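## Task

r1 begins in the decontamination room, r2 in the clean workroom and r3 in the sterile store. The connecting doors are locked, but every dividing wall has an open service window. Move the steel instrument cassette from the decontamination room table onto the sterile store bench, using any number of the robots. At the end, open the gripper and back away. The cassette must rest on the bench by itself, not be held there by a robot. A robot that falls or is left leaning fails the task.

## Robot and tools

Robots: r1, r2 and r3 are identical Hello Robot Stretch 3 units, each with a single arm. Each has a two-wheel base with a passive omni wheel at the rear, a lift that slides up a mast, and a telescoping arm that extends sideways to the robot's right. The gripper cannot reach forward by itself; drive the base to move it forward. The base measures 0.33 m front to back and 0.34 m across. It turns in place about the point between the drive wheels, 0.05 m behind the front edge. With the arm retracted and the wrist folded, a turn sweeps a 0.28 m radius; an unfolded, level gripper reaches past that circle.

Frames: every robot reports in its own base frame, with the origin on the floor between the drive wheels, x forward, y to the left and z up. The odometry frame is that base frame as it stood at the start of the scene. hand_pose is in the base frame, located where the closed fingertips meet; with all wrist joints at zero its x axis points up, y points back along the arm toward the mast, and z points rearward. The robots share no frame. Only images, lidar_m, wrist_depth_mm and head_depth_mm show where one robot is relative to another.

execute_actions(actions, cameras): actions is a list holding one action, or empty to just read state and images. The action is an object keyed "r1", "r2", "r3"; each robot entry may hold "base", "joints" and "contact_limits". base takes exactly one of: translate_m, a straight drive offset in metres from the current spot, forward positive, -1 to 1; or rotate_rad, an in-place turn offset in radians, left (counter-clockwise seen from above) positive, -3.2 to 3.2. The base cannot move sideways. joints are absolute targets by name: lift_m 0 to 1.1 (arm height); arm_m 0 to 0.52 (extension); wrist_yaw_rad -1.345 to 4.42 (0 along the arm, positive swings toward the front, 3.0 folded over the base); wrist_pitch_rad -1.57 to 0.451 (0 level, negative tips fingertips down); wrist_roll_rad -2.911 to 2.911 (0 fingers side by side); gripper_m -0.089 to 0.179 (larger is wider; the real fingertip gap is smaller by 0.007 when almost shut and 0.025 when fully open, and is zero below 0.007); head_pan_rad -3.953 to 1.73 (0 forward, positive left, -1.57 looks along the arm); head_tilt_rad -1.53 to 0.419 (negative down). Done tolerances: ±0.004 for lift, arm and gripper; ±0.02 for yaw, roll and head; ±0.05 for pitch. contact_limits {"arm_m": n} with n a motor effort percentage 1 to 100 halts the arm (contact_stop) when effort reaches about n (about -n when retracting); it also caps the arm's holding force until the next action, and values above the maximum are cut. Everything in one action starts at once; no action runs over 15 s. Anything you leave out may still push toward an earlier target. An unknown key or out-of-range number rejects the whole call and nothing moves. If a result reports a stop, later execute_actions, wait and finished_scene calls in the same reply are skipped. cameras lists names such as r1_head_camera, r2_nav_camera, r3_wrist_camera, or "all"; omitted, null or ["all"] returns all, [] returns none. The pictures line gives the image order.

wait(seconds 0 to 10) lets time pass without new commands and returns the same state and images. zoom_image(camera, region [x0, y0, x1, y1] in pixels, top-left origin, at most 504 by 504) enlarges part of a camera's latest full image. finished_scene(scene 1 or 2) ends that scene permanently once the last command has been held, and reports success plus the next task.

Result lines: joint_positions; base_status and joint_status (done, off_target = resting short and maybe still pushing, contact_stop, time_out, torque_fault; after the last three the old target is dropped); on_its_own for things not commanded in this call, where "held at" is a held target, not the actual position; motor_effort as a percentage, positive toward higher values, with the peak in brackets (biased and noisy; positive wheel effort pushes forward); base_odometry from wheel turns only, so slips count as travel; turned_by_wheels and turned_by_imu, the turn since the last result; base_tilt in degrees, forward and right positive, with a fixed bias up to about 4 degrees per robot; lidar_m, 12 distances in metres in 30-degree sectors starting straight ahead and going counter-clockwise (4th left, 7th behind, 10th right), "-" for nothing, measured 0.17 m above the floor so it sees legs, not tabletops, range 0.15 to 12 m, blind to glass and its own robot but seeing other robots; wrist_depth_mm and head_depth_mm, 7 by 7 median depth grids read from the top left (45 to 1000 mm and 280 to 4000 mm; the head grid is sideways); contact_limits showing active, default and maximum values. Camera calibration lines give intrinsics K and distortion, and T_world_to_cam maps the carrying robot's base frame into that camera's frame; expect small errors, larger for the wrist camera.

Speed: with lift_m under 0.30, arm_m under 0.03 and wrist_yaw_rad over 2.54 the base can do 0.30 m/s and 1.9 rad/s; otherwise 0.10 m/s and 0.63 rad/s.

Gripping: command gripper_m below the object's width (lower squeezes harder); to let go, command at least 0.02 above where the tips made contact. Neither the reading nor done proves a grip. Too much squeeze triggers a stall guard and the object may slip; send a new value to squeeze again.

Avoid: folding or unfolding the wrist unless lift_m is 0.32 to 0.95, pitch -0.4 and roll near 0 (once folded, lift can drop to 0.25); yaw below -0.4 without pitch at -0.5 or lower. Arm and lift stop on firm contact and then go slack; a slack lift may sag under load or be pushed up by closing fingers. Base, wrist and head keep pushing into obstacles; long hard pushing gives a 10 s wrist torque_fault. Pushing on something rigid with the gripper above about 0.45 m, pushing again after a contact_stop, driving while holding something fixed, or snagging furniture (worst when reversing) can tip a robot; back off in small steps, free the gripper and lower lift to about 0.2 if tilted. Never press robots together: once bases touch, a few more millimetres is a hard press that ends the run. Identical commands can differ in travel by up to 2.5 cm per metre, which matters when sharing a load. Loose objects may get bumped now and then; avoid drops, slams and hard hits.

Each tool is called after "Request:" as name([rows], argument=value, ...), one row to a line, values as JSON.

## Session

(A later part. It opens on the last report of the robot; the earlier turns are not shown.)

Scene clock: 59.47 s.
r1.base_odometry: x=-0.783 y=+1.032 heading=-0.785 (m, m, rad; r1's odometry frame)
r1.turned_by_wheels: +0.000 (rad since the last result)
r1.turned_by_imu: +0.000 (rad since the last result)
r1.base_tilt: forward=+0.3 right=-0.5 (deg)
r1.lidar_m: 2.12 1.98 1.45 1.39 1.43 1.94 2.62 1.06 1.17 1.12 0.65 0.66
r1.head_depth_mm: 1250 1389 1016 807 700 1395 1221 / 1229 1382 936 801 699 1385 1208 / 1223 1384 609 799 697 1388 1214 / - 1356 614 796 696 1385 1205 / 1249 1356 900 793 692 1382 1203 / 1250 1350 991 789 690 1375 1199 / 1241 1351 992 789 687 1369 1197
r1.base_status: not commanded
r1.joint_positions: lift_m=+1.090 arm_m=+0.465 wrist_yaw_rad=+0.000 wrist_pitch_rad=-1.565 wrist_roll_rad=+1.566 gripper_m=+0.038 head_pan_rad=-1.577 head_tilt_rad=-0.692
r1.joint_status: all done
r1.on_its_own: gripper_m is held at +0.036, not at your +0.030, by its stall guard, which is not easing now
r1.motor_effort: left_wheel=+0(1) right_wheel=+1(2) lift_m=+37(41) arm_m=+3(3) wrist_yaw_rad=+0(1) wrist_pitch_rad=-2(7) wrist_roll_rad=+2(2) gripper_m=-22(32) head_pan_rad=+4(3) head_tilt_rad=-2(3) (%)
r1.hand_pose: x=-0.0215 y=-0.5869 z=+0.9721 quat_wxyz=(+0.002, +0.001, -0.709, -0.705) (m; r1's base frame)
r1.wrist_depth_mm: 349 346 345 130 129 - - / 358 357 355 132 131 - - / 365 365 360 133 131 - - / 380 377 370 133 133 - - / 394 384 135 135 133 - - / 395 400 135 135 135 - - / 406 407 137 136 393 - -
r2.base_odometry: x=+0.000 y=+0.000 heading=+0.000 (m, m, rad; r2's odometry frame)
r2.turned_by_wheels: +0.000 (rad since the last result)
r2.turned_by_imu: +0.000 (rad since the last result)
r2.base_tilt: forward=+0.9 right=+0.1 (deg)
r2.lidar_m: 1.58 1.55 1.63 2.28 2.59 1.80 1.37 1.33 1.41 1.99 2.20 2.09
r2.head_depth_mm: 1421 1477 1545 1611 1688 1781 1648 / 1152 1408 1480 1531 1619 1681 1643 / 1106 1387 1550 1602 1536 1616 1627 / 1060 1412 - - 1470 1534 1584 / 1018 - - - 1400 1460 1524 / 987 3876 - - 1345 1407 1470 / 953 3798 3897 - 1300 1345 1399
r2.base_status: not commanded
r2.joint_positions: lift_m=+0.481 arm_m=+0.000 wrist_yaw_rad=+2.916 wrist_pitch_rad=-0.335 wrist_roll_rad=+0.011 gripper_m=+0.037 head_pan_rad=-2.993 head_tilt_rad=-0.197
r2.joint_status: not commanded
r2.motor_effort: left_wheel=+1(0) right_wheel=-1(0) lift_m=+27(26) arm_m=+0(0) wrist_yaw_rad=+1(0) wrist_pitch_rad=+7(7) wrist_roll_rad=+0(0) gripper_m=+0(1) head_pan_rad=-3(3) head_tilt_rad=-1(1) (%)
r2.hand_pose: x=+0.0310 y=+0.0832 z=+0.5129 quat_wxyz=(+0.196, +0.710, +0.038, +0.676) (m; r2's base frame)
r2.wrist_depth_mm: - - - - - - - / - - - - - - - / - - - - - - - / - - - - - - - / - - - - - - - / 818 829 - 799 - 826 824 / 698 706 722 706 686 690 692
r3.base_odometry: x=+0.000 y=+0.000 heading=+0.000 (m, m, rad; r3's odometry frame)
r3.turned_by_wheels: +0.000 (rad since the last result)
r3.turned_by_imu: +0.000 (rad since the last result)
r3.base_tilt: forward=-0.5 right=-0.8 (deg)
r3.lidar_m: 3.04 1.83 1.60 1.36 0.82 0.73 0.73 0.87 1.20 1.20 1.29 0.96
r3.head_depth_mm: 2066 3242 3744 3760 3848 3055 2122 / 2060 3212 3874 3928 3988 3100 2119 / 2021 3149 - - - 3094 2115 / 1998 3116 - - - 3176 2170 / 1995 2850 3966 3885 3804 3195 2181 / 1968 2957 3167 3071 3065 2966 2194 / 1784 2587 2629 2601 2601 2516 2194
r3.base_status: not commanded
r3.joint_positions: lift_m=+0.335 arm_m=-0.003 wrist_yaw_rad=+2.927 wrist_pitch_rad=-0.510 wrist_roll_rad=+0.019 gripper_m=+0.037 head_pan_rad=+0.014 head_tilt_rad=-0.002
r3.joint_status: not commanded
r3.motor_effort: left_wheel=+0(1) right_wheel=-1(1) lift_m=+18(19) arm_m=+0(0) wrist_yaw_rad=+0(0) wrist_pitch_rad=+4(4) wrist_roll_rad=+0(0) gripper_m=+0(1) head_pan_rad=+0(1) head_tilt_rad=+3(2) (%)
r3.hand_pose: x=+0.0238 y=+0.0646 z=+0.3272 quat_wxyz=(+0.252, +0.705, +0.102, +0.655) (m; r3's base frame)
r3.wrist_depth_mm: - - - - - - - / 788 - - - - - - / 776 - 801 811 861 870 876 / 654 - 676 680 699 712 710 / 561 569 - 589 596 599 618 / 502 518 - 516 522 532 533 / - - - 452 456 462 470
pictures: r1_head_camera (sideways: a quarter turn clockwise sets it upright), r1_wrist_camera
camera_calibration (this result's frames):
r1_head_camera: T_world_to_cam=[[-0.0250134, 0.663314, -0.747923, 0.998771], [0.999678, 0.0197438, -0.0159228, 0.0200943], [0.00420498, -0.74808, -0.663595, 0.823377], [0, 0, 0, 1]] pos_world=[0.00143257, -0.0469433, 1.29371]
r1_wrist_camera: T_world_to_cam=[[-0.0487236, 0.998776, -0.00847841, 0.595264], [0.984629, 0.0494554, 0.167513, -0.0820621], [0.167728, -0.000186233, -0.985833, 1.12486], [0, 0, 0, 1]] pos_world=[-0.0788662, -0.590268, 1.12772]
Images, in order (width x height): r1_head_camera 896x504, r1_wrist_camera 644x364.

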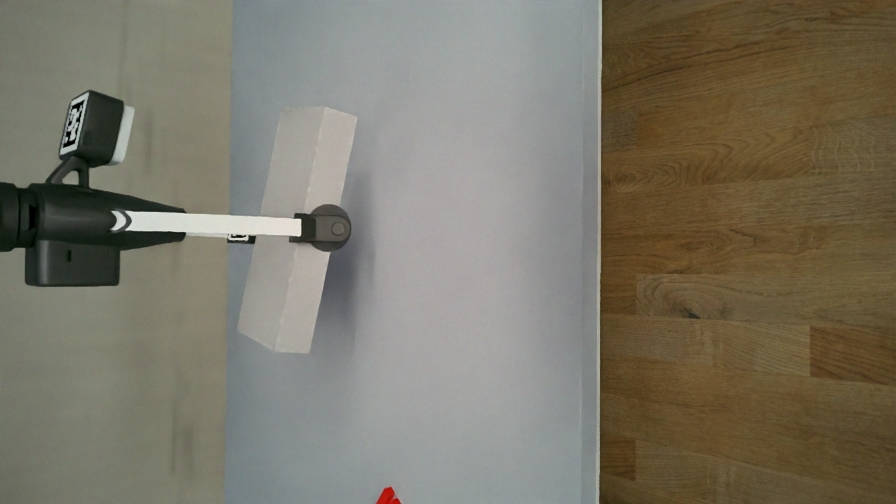

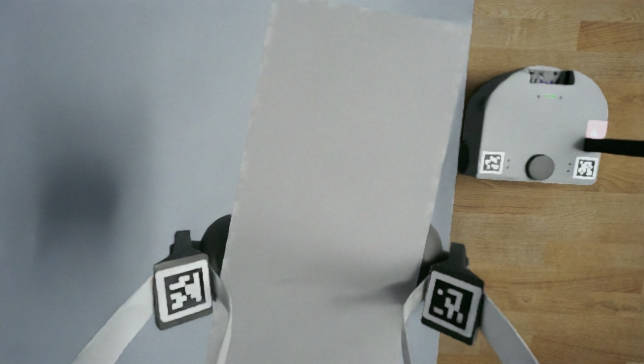

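Request:
execute_actions([
  {"r1":{"base":{"rotate_rad":1.571},"joints":{"arm_m":0.0}},"r2":{"base":{"rotate_rad":0.43},"joints":{"lift_m":0.95,"head_pan_rad":0}}},
], cameras=[])

Request:
execute_actions([
  {"r1":{"base":{"translate_m":0.75}},"r2":{"base":{"translate_m":0.9},"joints":{"wrist_pitch_rad":-0.4,"wrist_yaw_rad":0}}},
], cameras=[])

Request:
execute_actions([
  {"r1":{"base":{"rotate_rad":1.571},"joints":{"head_tilt_rad":-0.3}},"r2":{"base":{"rotate_rad":1.571},"joints":{"head_pan_rad":-1.57,"head_tilt_rad":-0.3}}},
], cameras=["r1_nav_camera","r2_nav_camera"])

Scene clock: 71.63 s.
r1.base_odometry: x=-0.783 y=+1.032 heading=+0.786 (m, m, rad; r1's odometry frame)
r1.turned_by_wheels: +1.571 (rad since the last result)
r1.turned_by_imu: +1.582 (rad since the last result)
r1.base_tilt: forward=+0.3 right=-0.5 (deg)
r1.lidar_m: 1.39 1.44 1.95 2.63 2.04 1.17 1.12 0.65 0.67 2.11 1.98 1.45
r1.head_depth_mm: - - - - - - 1262 / - - - - - - - / - - - - - - - / 1895 2086 - - - - - / 1896 2121 2337 1949 - - - / 1887 2126 2329 1951 1648 1386 - / 1890 2128 2321 1937 1614 1375 1220
r1.base_status: done
r1.joint_positions: lift_m=+1.090 arm_m=+0.001 wrist_yaw_rad=+0.000 wrist_pitch_rad=-1.563 wrist_roll_rad=+1.566 gripper_m=+0.038 head_pan_rad=-1.577 head_tilt_rad=-0.692
r1.joint_status: all done
joint sent to its limit — the command would take r1.arm_m past its lower limit, so that joint was sent only as far as its limit.
r1.on_its_own: gripper_m is held at +0.036, not at your +0.030, by its stall guard, which is not easing now
r1.motor_effort: left_wheel=-2(9) right_wheel=+2(9) lift_m=+37(37) arm_m=-3(4) wrist_yaw_rad=+0(0) wrist_pitch_rad=-3(3) wrist_roll_rad=+2(2) gripper_m=-22(21) head_pan_rad=+3(3) head_tilt_rad=-3(3) (%)
r1.hand_pose: x=-0.0215 y=-0.1239 z=+0.9721 quat_wxyz=(+0.002, +0.001, -0.709, -0.705) (m; r1's base frame)
r1.wrist_depth_mm: - - - 130 129 - - / - - - 131 130 - - / - - - 131 131 - - / - - - 133 132 - - / - - 135 134 133 - - / - - 136 135 134 - - / - - 137 137 - - -
r2.base_odometry: x=+0.000 y=+0.000 heading=+0.430 (m, m, rad; r2's odometry frame)
r2.turned_by_wheels: +0.430 (rad since the last result)
r2.turned_by_imu: +0.437 (rad since the last result)
r2.base_tilt: forward=+0.7 right=+0.1 (deg)
r2.lidar_m: 1.54 1.59 2.07 2.56 1.93 1.40 1.33 1.37 1.82 2.21 2.27 1.62
r2.head_depth_mm: 1393 1451 1505 1575 1638 1727 1645 / 1383 1436 1495 1554 1627 1704 1651 / 1358 1418 1482 1546 1611 1693 1654 / 1368 1412 1455 1525 1602 1666 1660 / 1338 1389 - - 1577 1648 1671 / 1334 1387 - 3464 1558 1628 1681 / 1322 1376 - 3663 1544 1625 1657
r2.base_status: done
r2.joint_positions: lift_m=+0.950 arm_m=+0.000 wrist_yaw_rad=+2.916 wrist_pitch_rad=-0.337 wrist_roll_rad=+0.011 gripper_m=+0.037 head_pan_rad=-0.007 head_tilt_rad=-0.197
r2.joint_status: all done
r2.motor_effort: left_wheel=-1(6) right_wheel=+1(4) lift_m=+32(36) arm_m=+0(0) wrist_yaw_rad=+1(2) wrist_pitch_rad=+8(8) wrist_roll_rad=+0(0) gripper_m=+0(1) head_pan_rad=+3(41) head_tilt_rad=-2(2) (%)
r2.hand_pose: x=+0.0310 y=+0.0831 z=+0.9811 quat_wxyz=(+0.197, +0.710, +0.038, +0.676) (m; r2's base frame)
r2.wrist_depth_mm: - - - - - - - / - - - - - - - / - - - - - - - / - - - - - - - / - - - - - - - / - - - - - - - / - - - - - - -
r3.base_odometry: x=+0.000 y=+0.000 heading=+0.000 (m, m, rad; r3's odometry frame)
r3.turned_by_wheels: +0.000 (rad since the last result)
r3.turned_by_imu: +0.001 (rad since the last result)
r3.base_tilt: forward=-0.5 right=-0.7 (deg)
r3.lidar_m: 3.03 1.83 1.61 1.36 0.82 0.73 0.73 0.86 1.20 1.20 1.29 0.96
r3.head_depth_mm: 2088 3228 3835 3750 3879 3052 2128 / 2061 3232 3902 3931 3973 3075 2118 / 2019 3167 - - - 3113 2135 / 2010 3095 - - - 3169 2180 / 2008 2888 3983 3865 3809 3242 2161 / 1959 2925 3160 3106 3102 2913 2196 / 1777 2575 2617 2620 2575 2564 2220
r3.base_status: not commanded
r3.joint_positions: lift_m=+0.335 arm_m=-0.003 wrist_yaw_rad=+2.927 wrist_pitch_rad=-0.510 wrist_roll_rad=+0.019 gripper_m=+0.037 head_pan_rad=+0.014 head_tilt_rad=-0.002
r3.joint_status: not commanded
r3.motor_effort: left_wheel=+0(0) right_wheel=-1(1) lift_m=+19(19) arm_m=+0(0) wrist_yaw_rad=+1(0) wrist_pitch_rad=+4(4) wrist_roll_rad=+0(0) gripper_m=-1(0) head_pan_rad=+0(0) head_tilt_rad=+2(2) (%)
r3.hand_pose: x=+0.0238 y=+0.0646 z=+0.3272 quat_wxyz=(+0.252, +0.705, +0.102, +0.655) (m; r3's base frame)
r3.wrist_depth_mm: - - - - - - - / 772 - - - - - - / 765 - 803 818 848 850 900 / 672 - 688 686 699 712 725 / 569 564 - 586 608 594 618 / 494 514 - 507 523 524 534 / - - - 459 458 465 463
pictures: none
No camera images: the call's "cameras" was empty. Leave "cameras" out to get every camera's image.

Scene clock: 81.60 s.
r1.base_odometry: x=-0.253 y=+1.563 heading=+0.786 (m, m, rad; r1's odometry frame)
r1.turned_by_wheels: +0.000 (rad since the last result)
r1.turned_by_imu: +0.008 (rad since the last result)
r1.base_tilt: forward=+0.3 right=-0.5 (deg)
r1.lidar_m: 0.64 0.67 0.91 2.45 2.73 1.55 1.87 1.30 2.19 2.10 0.92 0.67
r1.head_depth_mm: - - - - - - 1260 / - - - - - - - / - - - - - - - / 1881 2088 - - - - - / 1874 2111 2343 1938 - - - / 1868 2099 2307 1942 1652 1389 - / 1871 2041 2202 1899 1617 1372 1224
r1.base_status: done
r1.joint_positions: lift_m=+1.090 arm_m=+0.001 wrist_yaw_rad=+0.000 wrist_pitch_rad=-1.563 wrist_roll_rad=+1.566 gripper_m=+0.038 head_pan_rad=-1.577 head_tilt_rad=-0.692
r1.joint_status: not commanded
r1.on_its_own: gripper_m is held at +0.036, not at your +0.030, by its stall guard, which is not easing now
r1.motor_effort: left_wheel=-1(2) right_wheel=+2(6) lift_m=+37(37) arm_m=-4(4) wrist_yaw_rad=+0(0) wrist_pitch_rad=-3(3) wrist_roll_rad=+2(1) gripper_m=-22(22) head_pan_rad=+3(3) head_tilt_rad=-3(3) (%)
r1.hand_pose: x=-0.0215 y=-0.1239 z=+0.9721 quat_wxyz=(+0.002, +0.001, -0.709, -0.705) (m; r1's base frame)
r1.wrist_depth_mm: - - - 131 130 - - / - - - 131 131 - - / - - - 132 132 - - / - - - 133 133 - - / - - 135 134 133 - - / - - 136 136 134 - - / - - 137 136 - - -
r2.base_odometry: x=+0.818 y=+0.375 heading=+0.430 (m, m, rad; r2's odometry frame)
r2.turned_by_wheels: +0.000 (rad since the last result)
r2.turned_by_imu: +0.000 (rad since the last result)
r2.base_tilt: forward=+0.7 right=+0.1 (deg)
r2.lidar_m: 0.64 0.65 0.87 2.08 2.67 2.34 2.24 2.30 2.28 2.17 0.95 0.67
r2.head_depth_mm: 552 572 597 622 650 681 715 / 547 568 591 616 644 675 708 / 541 562 584 612 637 666 698 / 533 553 577 600 625 653 689 / 566 3260 3416 3029 3188 754 574 / 647 3258 3407 3463 3305 759 575 / 642 3249 1364 3088 3092 767 579
r2.base_status: done
r2.joint_positions: lift_m=+0.950 arm_m=+0.000 wrist_yaw_rad=+0.003 wrist_pitch_rad=-0.412 wrist_roll_rad=+0.011 gripper_m=+0.037 head_pan_rad=-0.007 head_tilt_rad=-0.197
r2.joint_status: all done
r2.motor_effort: left_wheel=-2(4) right_wheel=+1(5) lift_m=+33(33) arm_m=+0(0) wrist_yaw_rad=-2(3) wrist_pitch_rad=+7(8) wrist_roll_rad=+0(0) gripper_m=+0(0) head_pan_rad=+3(3) head_tilt_rad=-1(1) (%)
r2.hand_pose: x=-0.0208 y=-0.3700 z=+0.9638 quat_wxyz=(+0.689, +0.145, -0.696, -0.145) (m; r2's base frame)
r2.wrist_depth_mm: 795 - - - - - - / 821 - - - - - - / 802 - - - - - - / 826 - - - - - - / 837 - - - - - - / 796 - - - - - - / 788 - - - - - -
r3.base_odometry: x=+0.000 y=+0.000 heading=+0.000 (m, m, rad; r3's odometry frame)
r3.turned_by_wheels: +0.000 (rad since the last result)
r3.turned_by_imu: +0.001 (rad since the last result)
r3.base_tilt: forward=-0.4 right=-0.7 (deg)
r3.lidar_m: 3.02 1.84 1.61 1.36 0.82 0.73 0.73 0.86 1.20 1.20 1.29 0.96
r3.head_depth_mm: 2059 3219 3737 3786 3829 3048 2098 / 2046 3254 3877 3899 3954 3099 2131 / 2027 3222 - - - 3096 2153 / 2028 3155 - - - 3170 2174 / 1995 2894 3966 3913 3865 3172 2169 / 1994 2994 3200 3138 3113 2902 2171 / 1780 2569 2606 2618 2540 2506 2177
r3.base_status: not commanded
r3.joint_positions: lift_m=+0.335 arm_m=-0.003 wrist_yaw_rad=+2.927 wrist_pitch_rad=-0.510 wrist_roll_rad=+0.019 gripper_m=+0.037 head_pan_rad=+0.014 head_tilt_rad=-0.002
r3.joint_status: not commanded
r3.motor_effort: left_wheel=+0(0) right_wheel=-1(1) lift_m=+19(19) arm_m=+0(0) wrist_yaw_rad=+0(1) wrist_pitch_rad=+3(3) wrist_roll_rad=+0(0) gripper_m=-1(1) head_pan_rad=+0(0) head_tilt_rad=+3(3) (%)
r3.hand_pose: x=+0.0238 y=+0.0646 z=+0.3272 quat_wxyz=(+0.252, +0.705, +0.102, +0.655) (m; r3's base frame)
r3.wrist_depth_mm: - - - - - - - / 775 - - - - - - / 737 - 819 814 854 860 869 / 658 - 669 682 693 693 720 / 565 570 - 594 596 611 618 / 496 506 - 507 517 522 534 / - - - 461 459 464 466
pictures: none
No camera images: the call's "cameras" was empty. Leave "cameras" out to get every camera's image.

Scene clock: 85.03 s.
r1.base_odometry: x=-0.253 y=+1.563 heading=+2.357 (m, m, rad; r1's odometry frame)
r1.turned_by_wheels: +1.571 (rad since the last result)
r1.turned_by_imu: +1.581 (rad since the last result)
r1.base_tilt: forward=+0.4 right=-0.5 (deg)
r1.lidar_m: 2.45 2.73 1.55 1.88 2.24 2.19 2.10 0.91 0.67 0.64 0.67 0.91
r1.head_depth_mm: 3226 3399 - - - - - / 3264 3455 - - - - - / 3193 3466 - - - - - / 3162 - 3746 3780 873 - - / 3180 - 3695 3767 869 650 799 / 3204 3432 3668 3778 862 646 798 / 3264 3419 3619 3822 858 645 795
r1.base_status: done
r1.joint_positions: lift_m=+1.090 arm_m=+0.001 wrist_yaw_rad=+0.000 wrist_pitch_rad=-1.563 wrist_roll_rad=+1.566 gripper_m=+0.038 head_pan_rad=-1.577 head_tilt_rad=-0.310
r1.joint_status: all done
r1.on_its_own: gripper_m is held at +0.036, not at your +0.030, by its stall guard, which is not easing now
r1.motor_effort: left_wheel=-2(6) right_wheel=+2(6) lift_m=+37(37) arm_m=-3(4) wrist_yaw_rad=-1(0) wrist_pitch_rad=-3(3) wrist_roll_rad=+2(2) gripper_m=-21(22) head_pan_rad=+3(3) head_tilt_rad=+3(22) (%)
r1.hand_pose: x=-0.0215 y=-0.1239 z=+0.9721 quat_wxyz=(+0.002, +0.001, -0.709, -0.705) (m; r1's base frame)
r1.wrist_depth_mm: 631 887 - 131 130 - - / 628 911 - 131 131 - - / 645 937 - 132 131 - - / 649 953 - 133 133 - - / 670 951 135 135 133 - - / 658 838 136 135 134 - - / 664 - 137 136 - - -
r2.base_odometry: x=+0.818 y=+0.375 heading=+2.001 (m, m, rad; r2's odometry frame)
r2.turned_by_wheels: +1.571 (rad since the last result)
r2.turned_by_imu: +1.595 (rad since the last result)
r2.base_tilt: forward=+0.8 right=+0.2 (deg)
r2.lidar_m: 2.16 2.69 2.34 2.24 2.30 2.27 2.17 0.93 0.67 0.64 0.66 0.88
r2.head_depth_mm: 534 564 598 638 682 733 767 / 531 561 594 632 676 727 779 / 527 556 590 629 670 720 - / 518 546 583 622 665 705 - / 3114 3263 3377 3587 900 653 765 / 3078 3250 3341 3624 906 657 753 / 3044 3228 3342 3595 909 659 570
r2.base_status: done
r2.joint_positions: lift_m=+0.950 arm_m=+0.000 wrist_yaw_rad=+0.002 wrist_pitch_rad=-0.412 wrist_roll_rad=+0.011 gripper_m=+0.037 head_pan_rad=-1.563 head_tilt_rad=-0.296
r2.joint_status: all done
r2.motor_effort: left_wheel=-3(5) right_wheel=+1(2) lift_m=+32(32) arm_m=+0(0) wrist_yaw_rad=-2(2) wrist_pitch_rad=+7(7) wrist_roll_rad=+0(0) gripper_m=+0(1) head_pan_rad=-3(39) head_tilt_rad=-3(18) (%)
r2.hand_pose: x=-0.0210 y=-0.3700 z=+0.9637 quat_wxyz=(+0.689, +0.145, -0.696, -0.145) (m; r2's base frame)
r2.wrist_depth_mm: - - - 355 359 356 354 / - - - 396 390 388 387 / 523 536 525 437 426 426 425 / 398 395 392 451 464 470 476 / 339 330 332 512 524 530 525 / 618 606 587 620 - 609 598 / 697 704 692 690 692 688 676
r3.base_odometry: x=+0.000 y=+0.000 heading=+0.000 (m, m, rad; r3's odometry frame)
r3.turned_by_wheels: +0.000 (rad since the last result)
r3.turned_by_imu: +0.000 (rad since the last result)
r3.base_tilt: forward=-0.4 right=-0.6 (deg)
r3.lidar_m: 3.03 1.84 1.61 1.36 0.82 0.73 0.73 0.87 1.20 1.21 1.29 0.97
r3.head_depth_mm: 2063 3320 3792 3810 3748 3066 2114 / 2046 3208 3886 3990 - 3063 2086 / 2032 3128 - - - 3137 2137 / 2008 3137 - - - 3189 2160 / 2018 2861 3976 3951 3857 3244 2156 / 1967 2960 3153 3120 3092 2937 2223 / 1786 2543 2634 2614 2554 2511 2206
r3.base_status: not commanded
r3.joint_positions: lift_m=+0.335 arm_m=-0.003 wrist_yaw_rad=+2.927 wrist_pitch_rad=-0.510 wrist_roll_rad=+0.019 gripper_m=+0.037 head_pan_rad=+0.014 head_tilt_rad=-0.002
r3.joint_status: not commanded
r3.motor_effort: left_wheel=+0(0) right_wheel=-1(1) lift_m=+18(19) arm_m=+0(0) wrist_yaw_rad=+0(1) wrist_pitch_rad=+3(3) wrist_roll_rad=+0(0) gripper_m=-1(1) head_pan_rad=+0(0) head_tilt_rad=+3(2) (%)
r3.hand_pose: x=+0.0238 y=+0.0646 z=+0.3272 quat_wxyz=(+0.252, +0.705, +0.102, +0.655) (m; r3's base frame)
r3.wrist_depth_mm: - - - - - - - / 781 - - - - - - / 736 - 827 827 832 843 880 / 648 - 671 693 677 708 721 / 564 564 - 593 602 601 606 / 502 512 - 506 524 522 533 / - - - 461 461 459 474
pictures: r1_nav_camera (sideways: a quarter turn counterclockwise sets it upright), r2_nav_camera (sideways: a quarter turn counterclockwise sets it upright)
camera_calibration (this result's frames):
r1_nav_camera: T_world_to_cam=[[-0.00948815, -0.267292, 0.963569, -1.21275], [-0.999183, 0.0403834, 0.00136341, 0.06023], [-0.0392766, -0.962769, -0.267457, 0.305775], [0, 0, 0, 1]] pos_world=[0.0606838, -0.0322008, 1.25027]
r2_nav_camera: T_world_to_cam=[[-0.0336949, -0.240771, 0.969997, -1.21442], [-0.99943, 0.0102518, -0.0321726, 0.0992689], [-0.00219794, -0.970528, -0.240979, 0.274751], [0, 0, 0, 1]] pos_world=[0.0588964, -0.0267619, 1.24739]
Images, in order (width x height): r1_nav_camera 672x504, r2_nav_camera 672x504.

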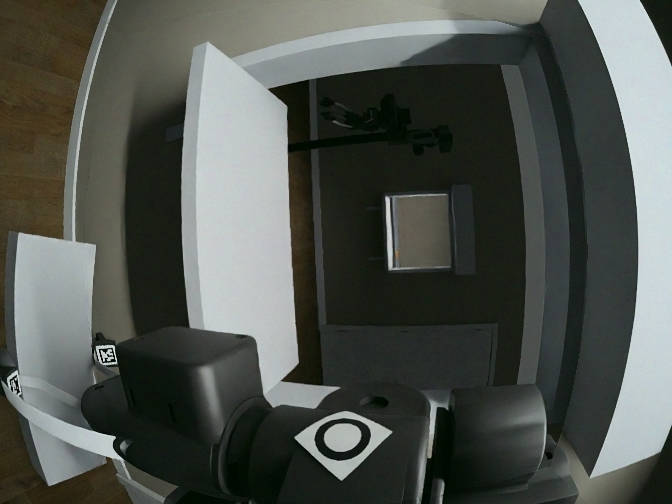

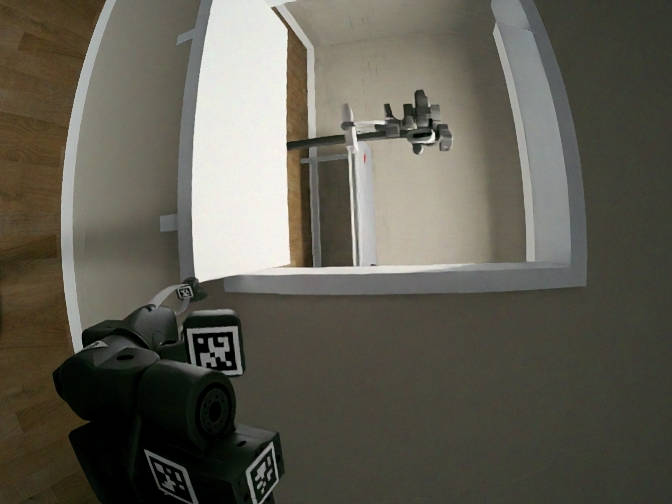

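Request:
execute_actions([
  {"r1":{"joints":{"arm_m":0.52}},"r2":{"base":{"rotate_rad":-0.4},"joints":{"lift_m":1.09}}},
], cameras=[])

Request:
execute_actions([
  {"r1":{"joints":{"lift_m":1.0}},"r2":{"base":{"translate_m":0.45},"joints":{"wrist_pitch_rad":-1.57,"wrist_roll_rad":1.57,"gripper_m":0.16}}},
], cameras=["r1_nav_camera"])

Scene clock: 94.47 s.
r1.base_odometry: x=-0.253 y=+1.563 heading=+2.357 (m, m, rad; r1's odometry frame)
r1.turned_by_wheels: +0.000 (rad since the last result)
r1.turned_by_imu: +0.000 (rad since the last result)
r1.base_tilt: forward=+0.4 right=-0.5 (deg)
r1.lidar_m: 2.45 2.74 1.55 1.87 2.24 2.18 2.10 0.91 0.67 0.64 0.66 0.91
r1.head_depth_mm: 3250 3384 3643 3781 885 662 800 / 3234 3395 3700 3824 880 657 799 / 3178 3396 3694 3732 689 655 798 / 3183 - 3702 3593 733 652 798 / 3189 - 3674 3809 759 649 798 / 3226 3445 3668 3786 861 647 797 / 3236 3388 3569 3357 854 644 794
r1.base_status: not commanded
r1.joint_positions: lift_m=+1.090 arm_m=+0.520 wrist_yaw_rad=+0.000 wrist_pitch_rad=-1.563 wrist_roll_rad=+1.566 gripper_m=+0.038 head_pan_rad=-1.577 head_tilt_rad=-0.310
r1.joint_status: all done
r1.on_its_own: gripper_m is held at +0.036, not at your +0.030, by its stall guard, which is not easing now
r1.motor_effort: left_wheel=-2(2) right_wheel=+2(2) lift_m=+37(37) arm_m=+4(2) wrist_yaw_rad=+0(1) wrist_pitch_rad=-3(3) wrist_roll_rad=+2(2) gripper_m=-21(22) head_pan_rad=+3(3) head_tilt_rad=+3(3) (%)
r1.hand_pose: x=-0.0215 y=-0.6423 z=+0.9721 quat_wxyz=(+0.002, +0.001, -0.710, -0.705) (m; r1's base frame)
r1.wrist_depth_mm: 252 250 247 130 130 243 - / 259 255 257 131 130 250 - / 264 266 260 133 131 256 - / 270 269 264 133 133 262 - / 280 276 135 134 133 272 - / 287 283 136 135 135 - - / 294 293 137 136 283 - -
r2.base_odometry: x=+0.818 y=+0.375 heading=+1.601 (m, m, rad; r2's odometry frame)
r2.turned_by_wheels: -0.400 (rad since the last result)
r2.turned_by_imu: -0.405 (rad since the last result)
r2.base_tilt: forward=+0.7 right=+0.1 (deg)
r2.lidar_m: 1.00 2.58 2.79 2.28 2.26 2.39 2.20 1.86 0.84 0.65 0.64 0.68
r2.head_depth_mm: 691 732 765 - - - - / 654 692 726 - - - - / 619 656 687 - - - - / 590 620 651 - - - 839 / 563 589 622 659 697 747 796 / 538 563 592 625 661 702 747 / 515 539 565 594 626 662 704
r2.base_status: done
r2.joint_positions: lift_m=+1.090 arm_m=+0.000 wrist_yaw_rad=+0.002 wrist_pitch_rad=-0.413 wrist_roll_rad=+0.011 gripper_m=+0.037 head_pan_rad=-1.563 head_tilt_rad=-0.296
r2.joint_status: all done
r2.motor_effort: left_wheel=+2(7) right_wheel=-1(4) lift_m=+31(35) arm_m=+0(0) wrist_yaw_rad=-2(1) wrist_pitch_rad=+8(7) wrist_roll_rad=+1(0) gripper_m=+1(1) head_pan_rad=-3(3) head_tilt_rad=-2(2) (%)
r2.hand_pose: x=-0.0211 y=-0.3699 z=+1.1035 quat_wxyz=(+0.689, +0.145, -0.695, -0.146) (m; r2's base frame)
r2.wrist_depth_mm: 323 346 377 419 466 546 625 / - 370 410 454 510 591 724 / - 391 440 499 577 678 816 / - 439 485 546 647 764 939 / 528 493 529 619 747 913 - / 450 474 557 713 - - - / 382 394 697 812 955 - -
r3.base_odometry: x=+0.000 y=+0.000 heading=+0.000 (m, m, rad; r3's odometry frame)
r3.turned_by_wheels: +0.000 (rad since the last result)
r3.turned_by_imu: +0.001 (rad since the last result)
r3.base_tilt: forward=-0.5 right=-0.7 (deg)
r3.lidar_m: 3.03 1.84 1.61 1.35 0.82 0.73 0.73 0.87 1.20 1.20 1.29 0.96
r3.head_depth_mm: 2060 3295 3793 3789 3845 3036 2100 / 2042 3197 3966 3956 3918 3042 2125 / 2005 3168 - - - 3173 2143 / 1992 3081 - - - 3108 2143 / 1995 2862 - 3921 3935 3209 2173 / 1976 2934 3141 3162 3104 2940 2183 / 1771 2563 2616 2607 2566 2522 2193
r3.base_status: not commanded
r3.joint_positions: lift_m=+0.335 arm_m=-0.003 wrist_yaw_rad=+2.927 wrist_pitch_rad=-0.510 wrist_roll_rad=+0.019 gripper_m=+0.037 head_pan_rad=+0.014 head_tilt_rad=-0.002
r3.joint_status: not commanded
r3.motor_effort: left_wheel=-1(1) right_wheel=-1(1) lift_m=+19(19) arm_m=+0(0) wrist_yaw_rad=+0(1) wrist_pitch_rad=+3(3) wrist_roll_rad=+0(0) gripper_m=-1(1) head_pan_rad=+0(0) head_tilt_rad=+2(3) (%)
r3.hand_pose: x=+0.0238 y=+0.0646 z=+0.3272 quat_wxyz=(+0.252, +0.705, +0.102, +0.655) (m; r3's base frame)
r3.wrist_depth_mm: - - - - - - - / 796 - - - - - - / 773 - 803 841 832 860 876 / 659 - 679 680 694 712 715 / 562 567 - 583 594 606 622 / 498 516 - 520 520 530 533 / - - - 459 457 476 467
pictures: none
No camera images: the call's "cameras" was empty. Leave "cameras" out to get every camera's image.

Scene clock: 100.27 s.
r1.base_odometry: x=-0.253 y=+1.563 heading=+2.357 (m, m, rad; r1's odometry frame)
r1.turned_by_wheels: +0.000 (rad since the last result)
r1.turned_by_imu: +0.000 (rad since the last result)
r1.base_tilt: forward=+0.3 right=-0.5 (deg)
r1.lidar_m: 2.44 2.73 1.55 1.87 2.24 2.19 2.10 0.92 0.67 0.64 0.66 0.91
r1.head_depth_mm: 3222 3456 3600 - 843 660 800 / 3262 3475 3602 3684 881 658 798 / 3222 3444 3646 3867 877 656 799 / 3171 - 3738 - 871 631 798 / 3170 1154 1303 3176 867 649 797 / 3213 1222 3588 3566 862 647 797 / 3263 3421 3609 3846 858 643 798
r1.base_status: not commanded
r1.joint_positions: lift_m=+1.000 arm_m=+0.520 wrist_yaw_rad=+0.000 wrist_pitch_rad=-1.563 wrist_roll_rad=+1.566 gripper_m=+0.038 head_pan_rad=-1.577 head_tilt_rad=-0.310
r1.joint_status: all done
r1.on_its_own: gripper_m is held at +0.036, not at your +0.030, by its stall guard, which is not easing now
r1.motor_effort: left_wheel=-2(1) right_wheel=+2(2) lift_m=+31(31) arm_m=+4(3) wrist_yaw_rad=+0(0) wrist_pitch_rad=-3(3) wrist_roll_rad=+2(2) gripper_m=-22(22) head_pan_rad=+3(3) head_tilt_rad=+2(4) (%)
r1.hand_pose: x=-0.0215 y=-0.6423 z=+0.8823 quat_wxyz=(+0.002, +0.001, -0.710, -0.705) (m; r1's base frame)
r1.wrist_depth_mm: 166 165 163 131 130 161 159 / 170 171 168 131 131 165 163 / 175 173 171 132 131 168 167 / 179 178 175 133 132 173 172 / 184 183 135 134 134 177 178 / 189 187 135 135 134 181 182 / 195 194 137 136 187 187 -
r2.base_odometry: x=+0.805 y=+0.825 heading=+1.601 (m, m, rad; r2's odometry frame)
r2.turned_by_wheels: +0.000 (rad since the last result)
r2.turned_by_imu: +0.000 (rad since the last result)
r2.base_tilt: forward=+0.8 right=+0.0 (deg)
r2.lidar_m: 0.70 2.16 2.33 2.47 2.45 2.59 2.63 1.31 0.59 0.46 0.45 0.48
r2.head_depth_mm: 501 526 551 - - - - / 571 595 615 - - - - / 3424 3670 3822 - - - - / 3282 3427 3676 3728 2632 651 505 / 3145 3316 3463 3561 2635 653 514 / 3020 3105 3276 3335 2642 659 516 / 2860 2973 3153 3269 2656 660 517
r2.base_status: done
r2.joint_positions: lift_m=+1.090 arm_m=+0.000 wrist_yaw_rad=+0.002 wrist_pitch_rad=-1.544 wrist_roll_rad=+1.563 gripper_m=+0.160 head_pan_rad=-1.563 head_tilt_rad=-0.296
r2.joint_status: all done
joint sent to its limit — the command would take r2.wrist_pitch_rad past its lower limit, so that joint was sent only as far as its limit.
r2.motor_effort: left_wheel=+2(7) right_wheel=-2(3) lift_m=+31(32) arm_m=+0(0) wrist_yaw_rad=-1(1) wrist_pitch_rad=-5(7) wrist_roll_rad=+3(2) gripper_m=+0(90) head_pan_rad=-3(3) head_tilt_rad=-2(2) (%)
r2.hand_pose: x=-0.0216 y=-0.1274 z=+0.9717 quat_wxyz=(+0.004, +0.003, -0.716, -0.698) (m; r2's base frame)
r2.wrist_depth_mm: 570 870 - - - - - / 529 773 - - - - - / 287 686 - - - - - / 281 616 - - - - - / 286 436 917 - - - - / 294 - 807 - - - - / 299 303 700 - - - -
r3.base_odometry: x=+0.000 y=+0.000 heading=+0.000 (m, m, rad; r3's odometry frame)
r3.turned_by_wheels: +0.000 (rad since the last result)
r3.turned_by_imu: +0.001 (rad since the last result)
r3.base_tilt: forward=-0.5 right=-0.8 (deg)
r3.lidar_m: 3.01 1.84 1.61 1.35 0.82 0.73 0.73 0.86 1.20 1.20 1.29 0.96
r3.head_depth_mm: 2052 3193 3790 3820 3887 3034 2092 / 2051 3200 3860 3909 3938 3086 2133 / 2023 3154 - - - 3129 2129 / 2011 3100 - - - 3173 2178 / 1990 2851 3932 3899 3787 3204 2179 / 1973 2953 3132 3147 3073 2895 2197 / 1789 2553 2670 2624 2557 2549 2211
r3.base_status: not commanded
r3.joint_positions: lift_m=+0.335 arm_m=-0.003 wrist_yaw_rad=+2.927 wrist_pitch_rad=-0.510 wrist_roll_rad=+0.019 gripper_m=+0.037 head_pan_rad=+0.014 head_tilt_rad=-0.002
r3.joint_status: not commanded
r3.motor_effort: left_wheel=-1(1) right_wheel=+0(0) lift_m=+19(19) arm_m=+0(0) wrist_yaw_rad=-1(1) wrist_pitch_rad=+3(3) wrist_roll_rad=+0(0) gripper_m=-1(0) head_pan_rad=+0(0) head_tilt_rad=+3(3) (%)
r3.hand_pose: x=+0.0238 y=+0.0646 z=+0.3272 quat_wxyz=(+0.252, +0.705, +0.102, +0.655) (m; r3's base frame)
r3.wrist_depth_mm: - - - - - - - / 785 - - - - - - / 759 - 801 828 835 868 884 / 671 - 693 699 697 716 710 / 561 571 - 583 599 609 617 / 498 522 - 510 520 528 526 / - - - 461 462 469 467
pictures: r1_nav_camera (sideways: a quarter turn counterclockwise sets it upright)
camera_calibration (this result's frames):
r1_nav_camera: T_world_to_cam=[[-0.00948712, -0.26711, 0.963619, -1.21282], [-0.999183, 0.0403838, 0.00135691, 0.0602384], [-0.039277, -0.962819, -0.267275, 0.305539], [0, 0, 0, 1]] pos_world=[0.0606837, -0.0322105, 1.25028]
Images, in order (width x height): r1_nav_camera 672x504.

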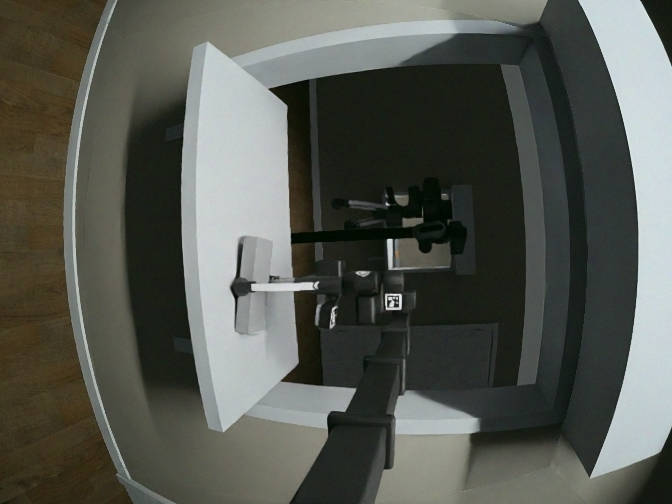

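Release, lift, retract; r2 straightens.

Request:
execute_actions([
  {"r1":{"joints":{"gripper_m":0.15}},"r2":{"base":{"rotate_rad":0.4},"joints":{"head_tilt_rad":-0.7}}},
], cameras=[])

Request:
execute_actions([
  {"r1":{"joints":{"lift_m":1.09}}},
], cameras=[])

Request:
execute_actions([
  {"r1":{"joints":{"arm_m":0.0}}},
], cameras=["r2_head_camera"])

Scene clock: 104.93 s.
r1.base_odometry: x=-0.253 y=+1.563 heading=+2.357 (m, m, rad; r1's odometry frame)
r1.turned_by_wheels: +0.000 (rad since the last result)
r1.turned_by_imu: +0.000 (rad since the last result)
r1.base_tilt: forward=+0.4 right=-0.5 (deg)
r1.lidar_m: 2.45 2.73 1.56 1.87 2.23 2.19 2.10 0.91 0.67 0.64 0.67 0.91
r1.head_depth_mm: 3260 3441 3607 - 844 661 802 / 3242 3417 3591 3642 880 657 800 / 3196 3436 3554 3818 877 655 799 / 3145 - 3729 - 853 629 798 / 3156 1109 1314 3383 869 649 797 / 3233 1178 3666 3807 865 647 795 / 3260 3387 3649 3778 857 645 796
r1.base_status: not commanded
r1.joint_positions: lift_m=+1.000 arm_m=+0.520 wrist_yaw_rad=+0.000 wrist_pitch_rad=-1.564 wrist_roll_rad=+1.566 gripper_m=+0.150 head_pan_rad=-1.577 head_tilt_rad=-0.310
r1.joint_status: all done
r1.motor_effort: left_wheel=-1(2) right_wheel=+2(2) lift_m=+30(31) arm_m=+4(4) wrist_yaw_rad=+0(0) wrist_pitch_rad=-3(4) wrist_roll_rad=+2(2) gripper_m=+0(87) head_pan_rad=+3(2) head_tilt_rad=+4(3) (%)
r1.hand_pose: x=-0.0215 y=-0.6422 z=+0.8823 quat_wxyz=(+0.002, +0.001, -0.709, -0.705) (m; r1's base frame)
r1.wrist_depth_mm: 166 165 164 133 133 162 160 / 170 170 168 136 135 165 164 / 173 174 172 140 139 169 168 / 179 178 176 143 143 173 173 / 184 183 180 147 148 178 177 / 190 188 154 152 182 - 183 / 196 194 158 155 188 188 -
r2.base_odometry: x=+0.805 y=+0.825 heading=+2.001 (m, m, rad; r2's odometry frame)
r2.turned_by_wheels: +0.400 (rad since the last result)
r2.turned_by_imu: +0.406 (rad since the last result)
r2.base_tilt: forward=+0.6 right=-0.1 (deg)
r2.lidar_m: 1.49 2.26 2.54 2.43 2.50 2.69 1.99 0.66 0.47 0.45 0.46 0.62
r2.head_depth_mm: - - - - - 907 1099 / - - - - - - - / - - - - - - - / 2559 3092 2679 653 - - 1100 / 2553 3115 2470 634 570 - 1070 / 1173 519 573 614 532 484 1031 / 433 521 2467 634 533 482 1010
r2.base_status: done
r2.joint_positions: lift_m=+1.090 arm_m=+0.000 wrist_yaw_rad=+0.002 wrist_pitch_rad=-1.544 wrist_roll_rad=+1.563 gripper_m=+0.160 head_pan_rad=-1.563 head_tilt_rad=-0.691
r2.joint_status: all done
r2.motor_effort: left_wheel=-1(6) right_wheel=+1(4) lift_m=+32(31) arm_m=+0(0) wrist_yaw_rad=-1(1) wrist_pitch_rad=-5(5) wrist_roll_rad=+2(2) gripper_m=+0(1) head_pan_rad=-3(3) head_tilt_rad=-5(37) (%)
r2.hand_pose: x=-0.0216 y=-0.1273 z=+0.9717 quat_wxyz=(+0.004, +0.003, -0.716, -0.698) (m; r2's base frame)
r2.wrist_depth_mm: 258 550 967 - - - - / 265 298 - - - - - / 270 300 - - - - - / 277 296 - - - - - / 285 286 - - - - - / 296 - - - - - - / 300 303 - - - - -
r3.base_odometry: x=+0.000 y=+0.000 heading=+0.000 (m, m, rad; r3's odometry frame)
r3.turned_by_wheels: +0.000 (rad since the last result)
r3.turned_by_imu: +0.001 (rad since the last result)
r3.base_tilt: forward=-0.5 right=-0.8 (deg)
r3.lidar_m: 3.01 1.83 1.60 1.36 0.82 0.73 0.73 0.87 1.20 1.20 1.29 0.96
r3.head_depth_mm: 2030 3268 3803 3774 3854 3091 2086 / 2054 3219 3885 3874 - 3081 2135 / 2035 3173 - - - 3139 2150 / 2006 3104 - - - 3142 2148 / 1979 2857 3912 3876 3897 3167 2168 / 1976 2948 3183 3109 3049 2905 2202 / 1772 2614 2653 2624 2565 2500 2212
r3.base_status: not commanded
r3.joint_positions: lift_m=+0.335 arm_m=-0.003 wrist_yaw_rad=+2.927 wrist_pitch_rad=-0.510 wrist_roll_rad=+0.019 gripper_m=+0.037 head_pan_rad=+0.014 head_tilt_rad=-0.002
r3.joint_status: not commanded
r3.motor_effort: left_wheel=+0(1) right_wheel=-1(1) lift_m=+19(19) arm_m=+0(0) wrist_yaw_rad=+0(1) wrist_pitch_rad=+3(4) wrist_roll_rad=+0(0) gripper_m=-1(1) head_pan_rad=+0(0) head_tilt_rad=+2(2) (%)
r3.hand_pose: x=+0.0238 y=+0.0646 z=+0.3272 quat_wxyz=(+0.252, +0.705, +0.102, +0.655) (m; r3's base frame)
r3.wrist_depth_mm: - - - - - - - / 773 - - - - - - / 756 - 806 840 840 868 865 / 661 - 677 689 692 706 706 / 558 572 - 581 605 596 603 / 501 515 - 515 521 532 525 / - - - 457 459 462 469
pictures: none
No camera images: the call's "cameras" was empty. Leave "cameras" out to get every camera's image.

Scene clock: 106.60 s.
r1.base_odometry: x=-0.253 y=+1.563 heading=+2.357 (m, m, rad; r1's odometry frame)
r1.turned_by_wheels: +0.000 (rad since the last result)
r1.turned_by_imu: +0.000 (rad since the last result)
r1.base_tilt: forward=+0.4 right=-0.5 (deg)
r1.lidar_m: 2.45 2.73 1.55 1.87 2.24 2.19 2.10 0.91 0.67 0.64 0.66 0.91
r1.head_depth_mm: 3229 3378 3689 3767 888 660 800 / 3252 3367 3669 3784 882 657 799 / 3175 3403 3721 3675 879 655 798 / 3195 - 3703 3635 875 653 799 / 3172 1110 1321 3387 869 651 799 / 3227 1178 3701 3766 865 649 797 / 3279 3405 3674 3767 858 645 796
r1.base_status: not commanded
r1.joint_positions: lift_m=+1.090 arm_m=+0.520 wrist_yaw_rad=+0.000 wrist_pitch_rad=-1.564 wrist_roll_rad=+1.566 gripper_m=+0.150 head_pan_rad=-1.577 head_tilt_rad=-0.310
r1.joint_status: all done
r1.motor_effort: left_wheel=-2(1) right_wheel=+2(2) lift_m=+34(36) arm_m=+3(3) wrist_yaw_rad=+0(0) wrist_pitch_rad=-3(3) wrist_roll_rad=+2(2) gripper_m=+0(0) head_pan_rad=+3(3) head_tilt_rad=+3(3) (%)
r1.hand_pose: x=-0.0215 y=-0.6422 z=+0.9722 quat_wxyz=(+0.002, +0.001, -0.709, -0.705) (m; r1's base frame)
r1.wrist_depth_mm: 252 253 249 248 248 244 - / 258 258 255 224 250 248 - / 264 264 262 230 257 256 - / 272 271 268 236 266 264 - / 281 278 278 240 272 - - / 285 285 285 248 280 - - / 298 297 292 288 286 286 -
r2.base_odometry: x=+0.805 y=+0.825 heading=+2.001 (m, m, rad; r2's odometry frame)
r2.turned_by_wheels: +0.000 (rad since the last result)
r2.turned_by_imu: +0.000 (rad since the last result)
r2.base_tilt: forward=+0.8 right=+0.0 (deg)
r2.lidar_m: 1.49 2.26 2.54 2.43 2.51 2.70 1.99 0.65 0.47 0.45 0.46 0.62
r2.head_depth_mm: - - - - - 912 1096 / - - - - - - - / - - - - - - - / 2544 3082 2668 652 - - 1101 / 2548 3127 2478 634 571 - 1073 / 468 501 630 633 533 484 1035 / 453 3067 2560 635 534 483 1011
r2.base_status: not commanded
r2.joint_positions: lift_m=+1.090 arm_m=+0.000 wrist_yaw_rad=+0.002 wrist_pitch_rad=-1.544 wrist_roll_rad=+1.563 gripper_m=+0.160 head_pan_rad=-1.563 head_tilt_rad=-0.691
r2.joint_status: not commanded
r2.motor_effort: left_wheel=-1(1) right_wheel=+1(1) lift_m=+33(31) arm_m=+0(0) wrist_yaw_rad=-2(1) wrist_pitch_rad=-5(5) wrist_roll_rad=+2(3) gripper_m=+0(1) head_pan_rad=-3(3) head_tilt_rad=-6(5) (%)
r2.hand_pose: x=-0.0216 y=-0.1273 z=+0.9717 quat_wxyz=(+0.004, +0.003, -0.716, -0.698) (m; r2's base frame)
r2.wrist_depth_mm: 258 552 996 - - - - / 267 296 - - - - - / 271 294 - - - - - / 278 298 - - - - - / 284 288 - - - - - / 292 - - - - - - / 301 304 - - - - -
r3.base_odometry: x=+0.000 y=+0.000 heading=+0.000 (m, m, rad; r3's odometry frame)
r3.turned_by_wheels: +0.000 (rad since the last result)
r3.turned_by_imu: +0.000 (rad since the last result)
r3.base_tilt: forward=-0.5 right=-0.8 (deg)
r3.lidar_m: 3.03 1.83 1.60 1.35 0.82 0.73 0.73 0.87 1.20 1.20 1.29 0.96
r3.head_depth_mm: 2051 3212 3771 3804 3872 3018 2077 / 2061 3178 3970 3966 - 3056 2116 / 2027 3158 - - - 3099 2129 / 1998 3105 - - - 3194 2153 / 1998 2816 - 3927 3769 3164 2192 / 1978 2950 3182 3155 3061 2896 2190 / 1773 2532 2643 2594 2540 2562 2191
r3.base_status: not commanded
r3.joint_positions: lift_m=+0.335 arm_m=-0.003 wrist_yaw_rad=+2.927 wrist_pitch_rad=-0.510 wrist_roll_rad=+0.019 gripper_m=+0.037 head_pan_rad=+0.014 head_tilt_rad=-0.002
r3.joint_status: not commanded
r3.motor_effort: left_wheel=+0(0) right_wheel=-1(1) lift_m=+19(19) arm_m=+0(0) wrist_yaw_rad=+0(0) wrist_pitch_rad=+3(4) wrist_roll_rad=+0(0) gripper_m=+0(0) head_pan_rad=+0(0) head_tilt_rad=+2(3) (%)
r3.hand_pose: x=+0.0238 y=+0.0646 z=+0.3272 quat_wxyz=(+0.252, +0.705, +0.102, +0.655) (m; r3's base frame)
r3.wrist_depth_mm: - - - - - - - / 769 - - - - - - / 745 - 821 832 835 850 865 / 649 - 692 678 695 712 718 / 578 567 - 581 610 609 604 / 501 516 - 509 517 526 528 / - - - 465 456 462 474
pictures: none
No camera images: the call's "cameras" was empty. Leave "cameras" out to get every camera's image.

Scene clock: 111.60 s.
r1.base_odometry: x=-0.253 y=+1.563 heading=+2.357 (m, m, rad; r1's odometry frame)
r1.turned_by_wheels: +0.000 (rad since the last result)
r1.turned_by_imu: +0.000 (rad since the last result)
r1.base_tilt: forward=+0.3 right=-0.5 (deg)
r1.lidar_m: 2.44 2.73 1.55 1.87 2.24 2.19 2.10 0.92 0.67 0.64 0.66 0.91
r1.head_depth_mm: 3245 3413 - - - - - / 3250 3471 - - - - - / 3176 3492 - - - - - / 3154 - 3705 3837 873 - - / 3178 1108 1330 3427 868 650 798 / 3228 1182 3643 3794 863 649 796 / 3226 3417 3641 3808 857 644 797
r1.base_status: not commanded
r1.joint_positions: lift_m=+1.090 arm_m=+0.001 wrist_yaw_rad=+0.000 wrist_pitch_rad=-1.565 wrist_roll_rad=+1.566 gripper_m=+0.150 head_pan_rad=-1.577 head_tilt_rad=-0.310
r1.joint_status: all done
joint sent to its limit — the command would take r1.arm_m past its lower limit, so that joint was sent only as far as its limit.
r1.motor_effort: left_wheel=-2(1) right_wheel=+2(2) lift_m=+34(34) arm_m=-4(6) wrist_yaw_rad=-1(0) wrist_pitch_rad=-3(3) wrist_roll_rad=+2(1) gripper_m=+0(1) head_pan_rad=+3(3) head_tilt_rad=+3(4) (%)
r1.hand_pose: x=-0.0215 y=-0.1236 z=+0.9722 quat_wxyz=(+0.002, +0.001, -0.709, -0.705) (m; r1's base frame)
r1.wrist_depth_mm: 623 917 - - - - - / 634 888 - - - - - / 626 918 - - - - - / 658 943 - - - - - / 631 - - - - - - / 613 - - - - - - / 710 957 - - - - -
r2.base_odometry: x=+0.805 y=+0.825 heading=+2.001 (m, m, rad; r2's odometry frame)
r2.turned_by_wheels: +0.000 (rad since the last result)
r2.turned_by_imu: +0.000 (rad since the last result)
r2.base_tilt: forward=+0.8 right=+0.1 (deg)
r2.lidar_m: 1.50 2.27 2.54 2.42 2.51 2.70 1.99 0.66 0.47 0.45 0.46 0.62
r2.head_depth_mm: - - - - - 908 1103 / - - - - - - - / - - - - - - - / 2535 3120 2649 655 - - 1104 / 2331 3139 2449 634 571 - 1074 / 1154 3071 2542 635 534 484 1022 / 2780 3144 2547 635 534 482 1011
r2.base_status: not commanded
r2.joint_positions: lift_m=+1.090 arm_m=+0.000 wrist_yaw_rad=+0.002 wrist_pitch_rad=-1.544 wrist_roll_rad=+1.563 gripper_m=+0.160 head_pan_rad=-1.563 head_tilt_rad=-0.691
r2.joint_status: not commanded
r2.motor_effort: left_wheel=-1(1) right_wheel=+1(1) lift_m=+31(32) arm_m=+0(0) wrist_yaw_rad=-2(1) wrist_pitch_rad=-5(5) wrist_roll_rad=+3(3) gripper_m=+0(0) head_pan_rad=-3(3) head_tilt_rad=-6(6) (%)
r2.hand_pose: x=-0.0216 y=-0.1273 z=+0.9717 quat_wxyz=(+0.004, +0.003, -0.716, -0.698) (m; r2's base frame)
r2.wrist_depth_mm: 259 560 - - - - - / 265 295 - - - - - / 271 297 - - - - - / 277 298 - - - - - / 286 284 - - - - - / 294 - - - - - - / 304 304 - - - - -
r3.base_odometry: x=+0.000 y=+0.000 heading=+0.000 (m, m, rad; r3's odometry frame)
r3.turned_by_wheels: +0.000 (rad since the last result)
r3.turned_by_imu: +0.001 (rad since the last result)
r3.base_tilt: forward=-0.5 right=-0.7 (deg)
r3.lidar_m: 3.03 1.83 1.61 1.35 0.82 0.73 0.73 0.87 1.20 1.20 1.29 0.96
r3.head_depth_mm: 2067 3244 3828 3777 3853 3133 2093 / 2041 3178 3955 3923 - 3126 2131 / 2007 3163 - - - 3153 2141 / 2015 3116 - - - 3209 2151 / 1976 2849 3950 3851 3872 3195 2180 / 1981 2948 3135 3117 3070 2913 2202 / 1786 2579 2632 2604 2567 2555 2201
r3.base_status: not commanded
r3.joint_positions: lift_m=+0.335 arm_m=-0.003 wrist_yaw_rad=+2.927 wrist_pitch_rad=-0.510 wrist_roll_rad=+0.019 gripper_m=+0.037 head_pan_rad=+0.014 head_tilt_rad=-0.002
r3.joint_status: not commanded
r3.motor_effort: left_wheel=+0(0) right_wheel=-1(1) lift_m=+19(19) arm_m=+0(0) wrist_yaw_rad=+1(2) wrist_pitch_rad=+4(3) wrist_roll_rad=+0(0) gripper_m=-1(1) head_pan_rad=+0(1) head_tilt_rad=+2(2) (%)
r3.hand_pose: x=+0.0238 y=+0.0646 z=+0.3272 quat_wxyz=(+0.252, +0.705, +0.102, +0.655) (m; r3's base frame)
r3.wrist_depth_mm: - - - - - - - / 795 - - - - - - / 758 - 806 815 853 860 924 / 656 - 687 690 700 690 719 / 569 565 - 597 597 611 626 / 488 513 - 508 508 521 525 / - - - 456 454 469 466
pictures: r2_head_camera (sideways: a quarter turn clockwise sets it upright)
camera_calibration (this result's frames):
r2_head_camera: T_world_to_cam=[[0.0449434, 0.636374, -0.77007, 1.02012], [0.99813, -0.0605734, 0.00819666, -0.0201052], [-0.0414296, -0.768998, -0.637907, 0.78759], [0, 0, 0, 1]] pos_world=[0.00684955, -0.0447397, 1.28814]
Images, in order (width x height): r2_head_camera 896x504.

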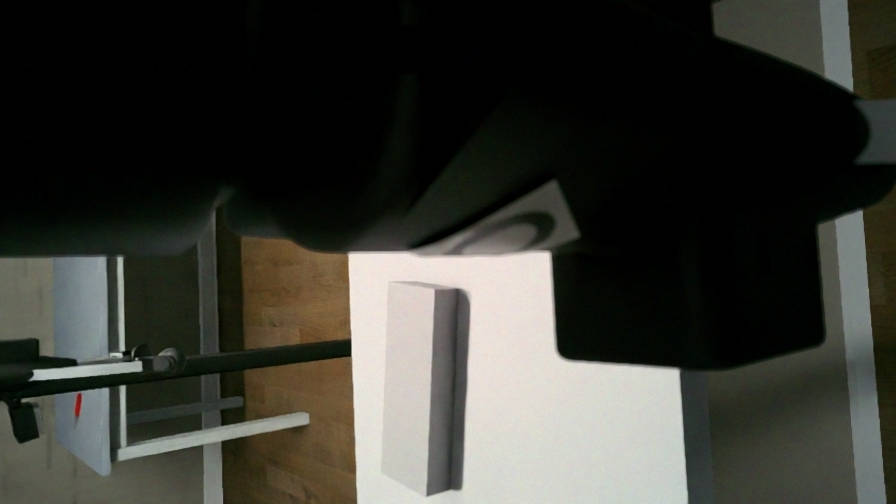

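Request:
execute_actions([
  {"r2":{"base":{"translate_m":0.13},"joints":{"arm_m":0.455}}},
], cameras=["r2_wrist_camera"])

Scene clock: 118.20 s.
r1.base_odometry: x=-0.253 y=+1.563 heading=+2.357 (m, m, rad; r1's odometry frame)
r1.turned_by_wheels: +0.000 (rad since the last result)
r1.turned_by_imu: +0.000 (rad since the last result)
r1.base_tilt: forward=+0.4 right=-0.5 (deg)
r1.lidar_m: 2.45 2.73 1.56 1.87 2.24 2.19 2.10 0.92 0.67 0.64 0.67 0.91
r1.head_depth_mm: 3210 3411 - - - - - / 3250 3478 - - - - - / 3169 3404 - - - - - / 3166 1078 557 2310 830 - - / 3165 637 3668 3412 868 651 796 / 3191 3390 3663 3755 863 648 796 / 3257 3444 3647 3800 860 645 796
r1.base_status: not commanded
r1.joint_positions: lift_m=+1.090 arm_m=+0.001 wrist_yaw_rad=+0.000 wrist_pitch_rad=-1.565 wrist_roll_rad=+1.566 gripper_m=+0.150 head_pan_rad=-1.577 head_tilt_rad=-0.310
r1.joint_status: not commanded
r1.motor_effort: left_wheel=-1(1) right_wheel=+2(2) lift_m=+34(34) arm_m=-4(4) wrist_yaw_rad=-1(0) wrist_pitch_rad=-2(3) wrist_roll_rad=+2(2) gripper_m=+0(0) head_pan_rad=+3(3) head_tilt_rad=+3(3) (%)
r1.hand_pose: x=-0.0215 y=-0.1236 z=+0.9722 quat_wxyz=(+0.002, +0.001, -0.709, -0.705) (m; r1's base frame)
r1.wrist_depth_mm: 635 907 - - - - - / 633 918 - - - - - / 635 912 - - - - - / 649 926 - - - - - / 646 - - - - - - / 619 - - - - - - / 687 986 - - - - -
r2.base_odometry: x=+0.750 y=+0.943 heading=+2.001 (m, m, rad; r2's odometry frame)
r2.turned_by_wheels: +0.000 (rad since the last result)
r2.turned_by_imu: +0.000 (rad since the last result)
r2.base_tilt: forward=+0.9 right=+0.1 (deg)
r2.lidar_m: 1.48 2.12 2.54 2.43 2.51 2.85 1.97 0.65 0.46 0.44 0.46 0.61
r2.head_depth_mm: 2849 3159 2573 651 533 829 1094 / 2529 3207 2552 654 532 817 1092 / 2293 3189 2574 632 532 804 1075 / - 3049 2556 632 532 793 1056 / 2254 3077 2428 637 532 484 1037 / 2799 3096 2575 655 532 482 1022 / 2846 3103 2549 655 533 483 1001
r2.base_status: done
r2.joint_positions: lift_m=+1.090 arm_m=+0.455 wrist_yaw_rad=+0.001 wrist_pitch_rad=-1.545 wrist_roll_rad=+1.564 gripper_m=+0.160 head_pan_rad=-1.563 head_tilt_rad=-0.691
r2.joint_status: all done
r2.motor_effort: left_wheel=-2(5) right_wheel=+1(4) lift_m=+32(32) arm_m=+3(4) wrist_yaw_rad=-1(1) wrist_pitch_rad=-5(5) wrist_roll_rad=+2(3) gripper_m=+1(0) head_pan_rad=-3(3) head_tilt_rad=-6(6) (%)
r2.hand_pose: x=-0.0216 y=-0.5819 z=+0.9717 quat_wxyz=(+0.003, +0.002, -0.716, -0.698) (m; r2's base frame)
r2.wrist_depth_mm: - - 252 250 250 248 244 / - - 260 255 254 253 249 / - 988 264 229 257 259 254 / - 997 272 236 266 264 263 / - - 279 243 271 271 270 / - - 286 249 277 280 273 / - - 295 255 287 286 281
r3.base_odometry: x=+0.000 y=+0.000 heading=+0.000 (m, m, rad; r3's odometry frame)
r3.turned_by_wheels: +0.000 (rad since the last result)
r3.turned_by_imu: +0.001 (rad since the last result)
r3.base_tilt: forward=-0.5 right=-0.7 (deg)
r3.lidar_m: 3.03 1.83 1.61 1.36 0.82 0.73 0.73 0.86 1.20 1.20 1.29 0.97
r3.head_depth_mm: 2072 3212 3740 3840 3834 3013 2114 / 2054 3190 3877 3938 - 3112 2100 / 2029 3174 - - - 3150 2149 / 2006 3082 - - - 3158 2169 / 2002 2874 3982 3965 3898 3237 2182 / 1980 2970 3145 3071 3072 2928 2187 / 1766 2581 2618 2630 2587 2544 2215
r3.base_status: not commanded
r3.joint_positions: lift_m=+0.335 arm_m=-0.003 wrist_yaw_rad=+2.927 wrist_pitch_rad=-0.510 wrist_roll_rad=+0.019 gripper_m=+0.037 head_pan_rad=+0.014 head_tilt_rad=-0.002
r3.joint_status: not commanded
r3.motor_effort: left_wheel=+0(0) right_wheel=-1(1) lift_m=+19(19) arm_m=+0(0) wrist_yaw_rad=+0(0) wrist_pitch_rad=+3(3) wrist_roll_rad=+0(0) gripper_m=-1(1) head_pan_rad=+0(0) head_tilt_rad=+3(2) (%)
r3.hand_pose: x=+0.0238 y=+0.0646 z=+0.3272 quat_wxyz=(+0.252, +0.705, +0.102, +0.655) (m; r3's base frame)
r3.wrist_depth_mm: - - - - - - - / 810 - - - - - - / 743 - 813 818 869 871 904 / 649 - 671 694 689 697 712 / 566 567 - 584 599 610 610 / 499 515 - 513 517 518 530 / - - - 457 458 468 467
pictures: r2_wrist_camera
camera_calibration (this result's frames):
r2_wrist_camera: T_world_to_cam=[[0.00451561, 0.998375, -0.0568148, 0.64165], [0.990063, 0.00352222, 0.140584, -0.0730056], [0.140555, -0.056885, -0.988437, 1.09913], [0, 0, 0, 1]] pos_world=[-0.0851064, -0.577825, 1.13314]
Images, in order (width x height): r2_wrist_camera 644x364.

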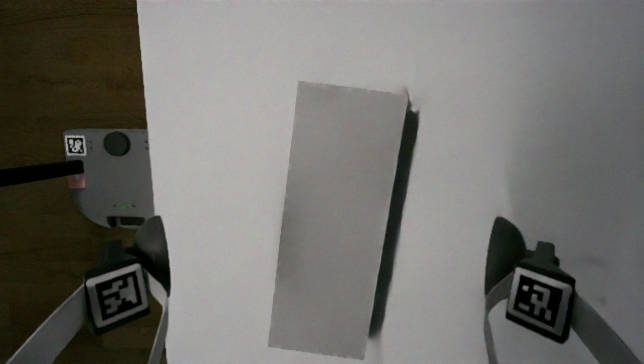

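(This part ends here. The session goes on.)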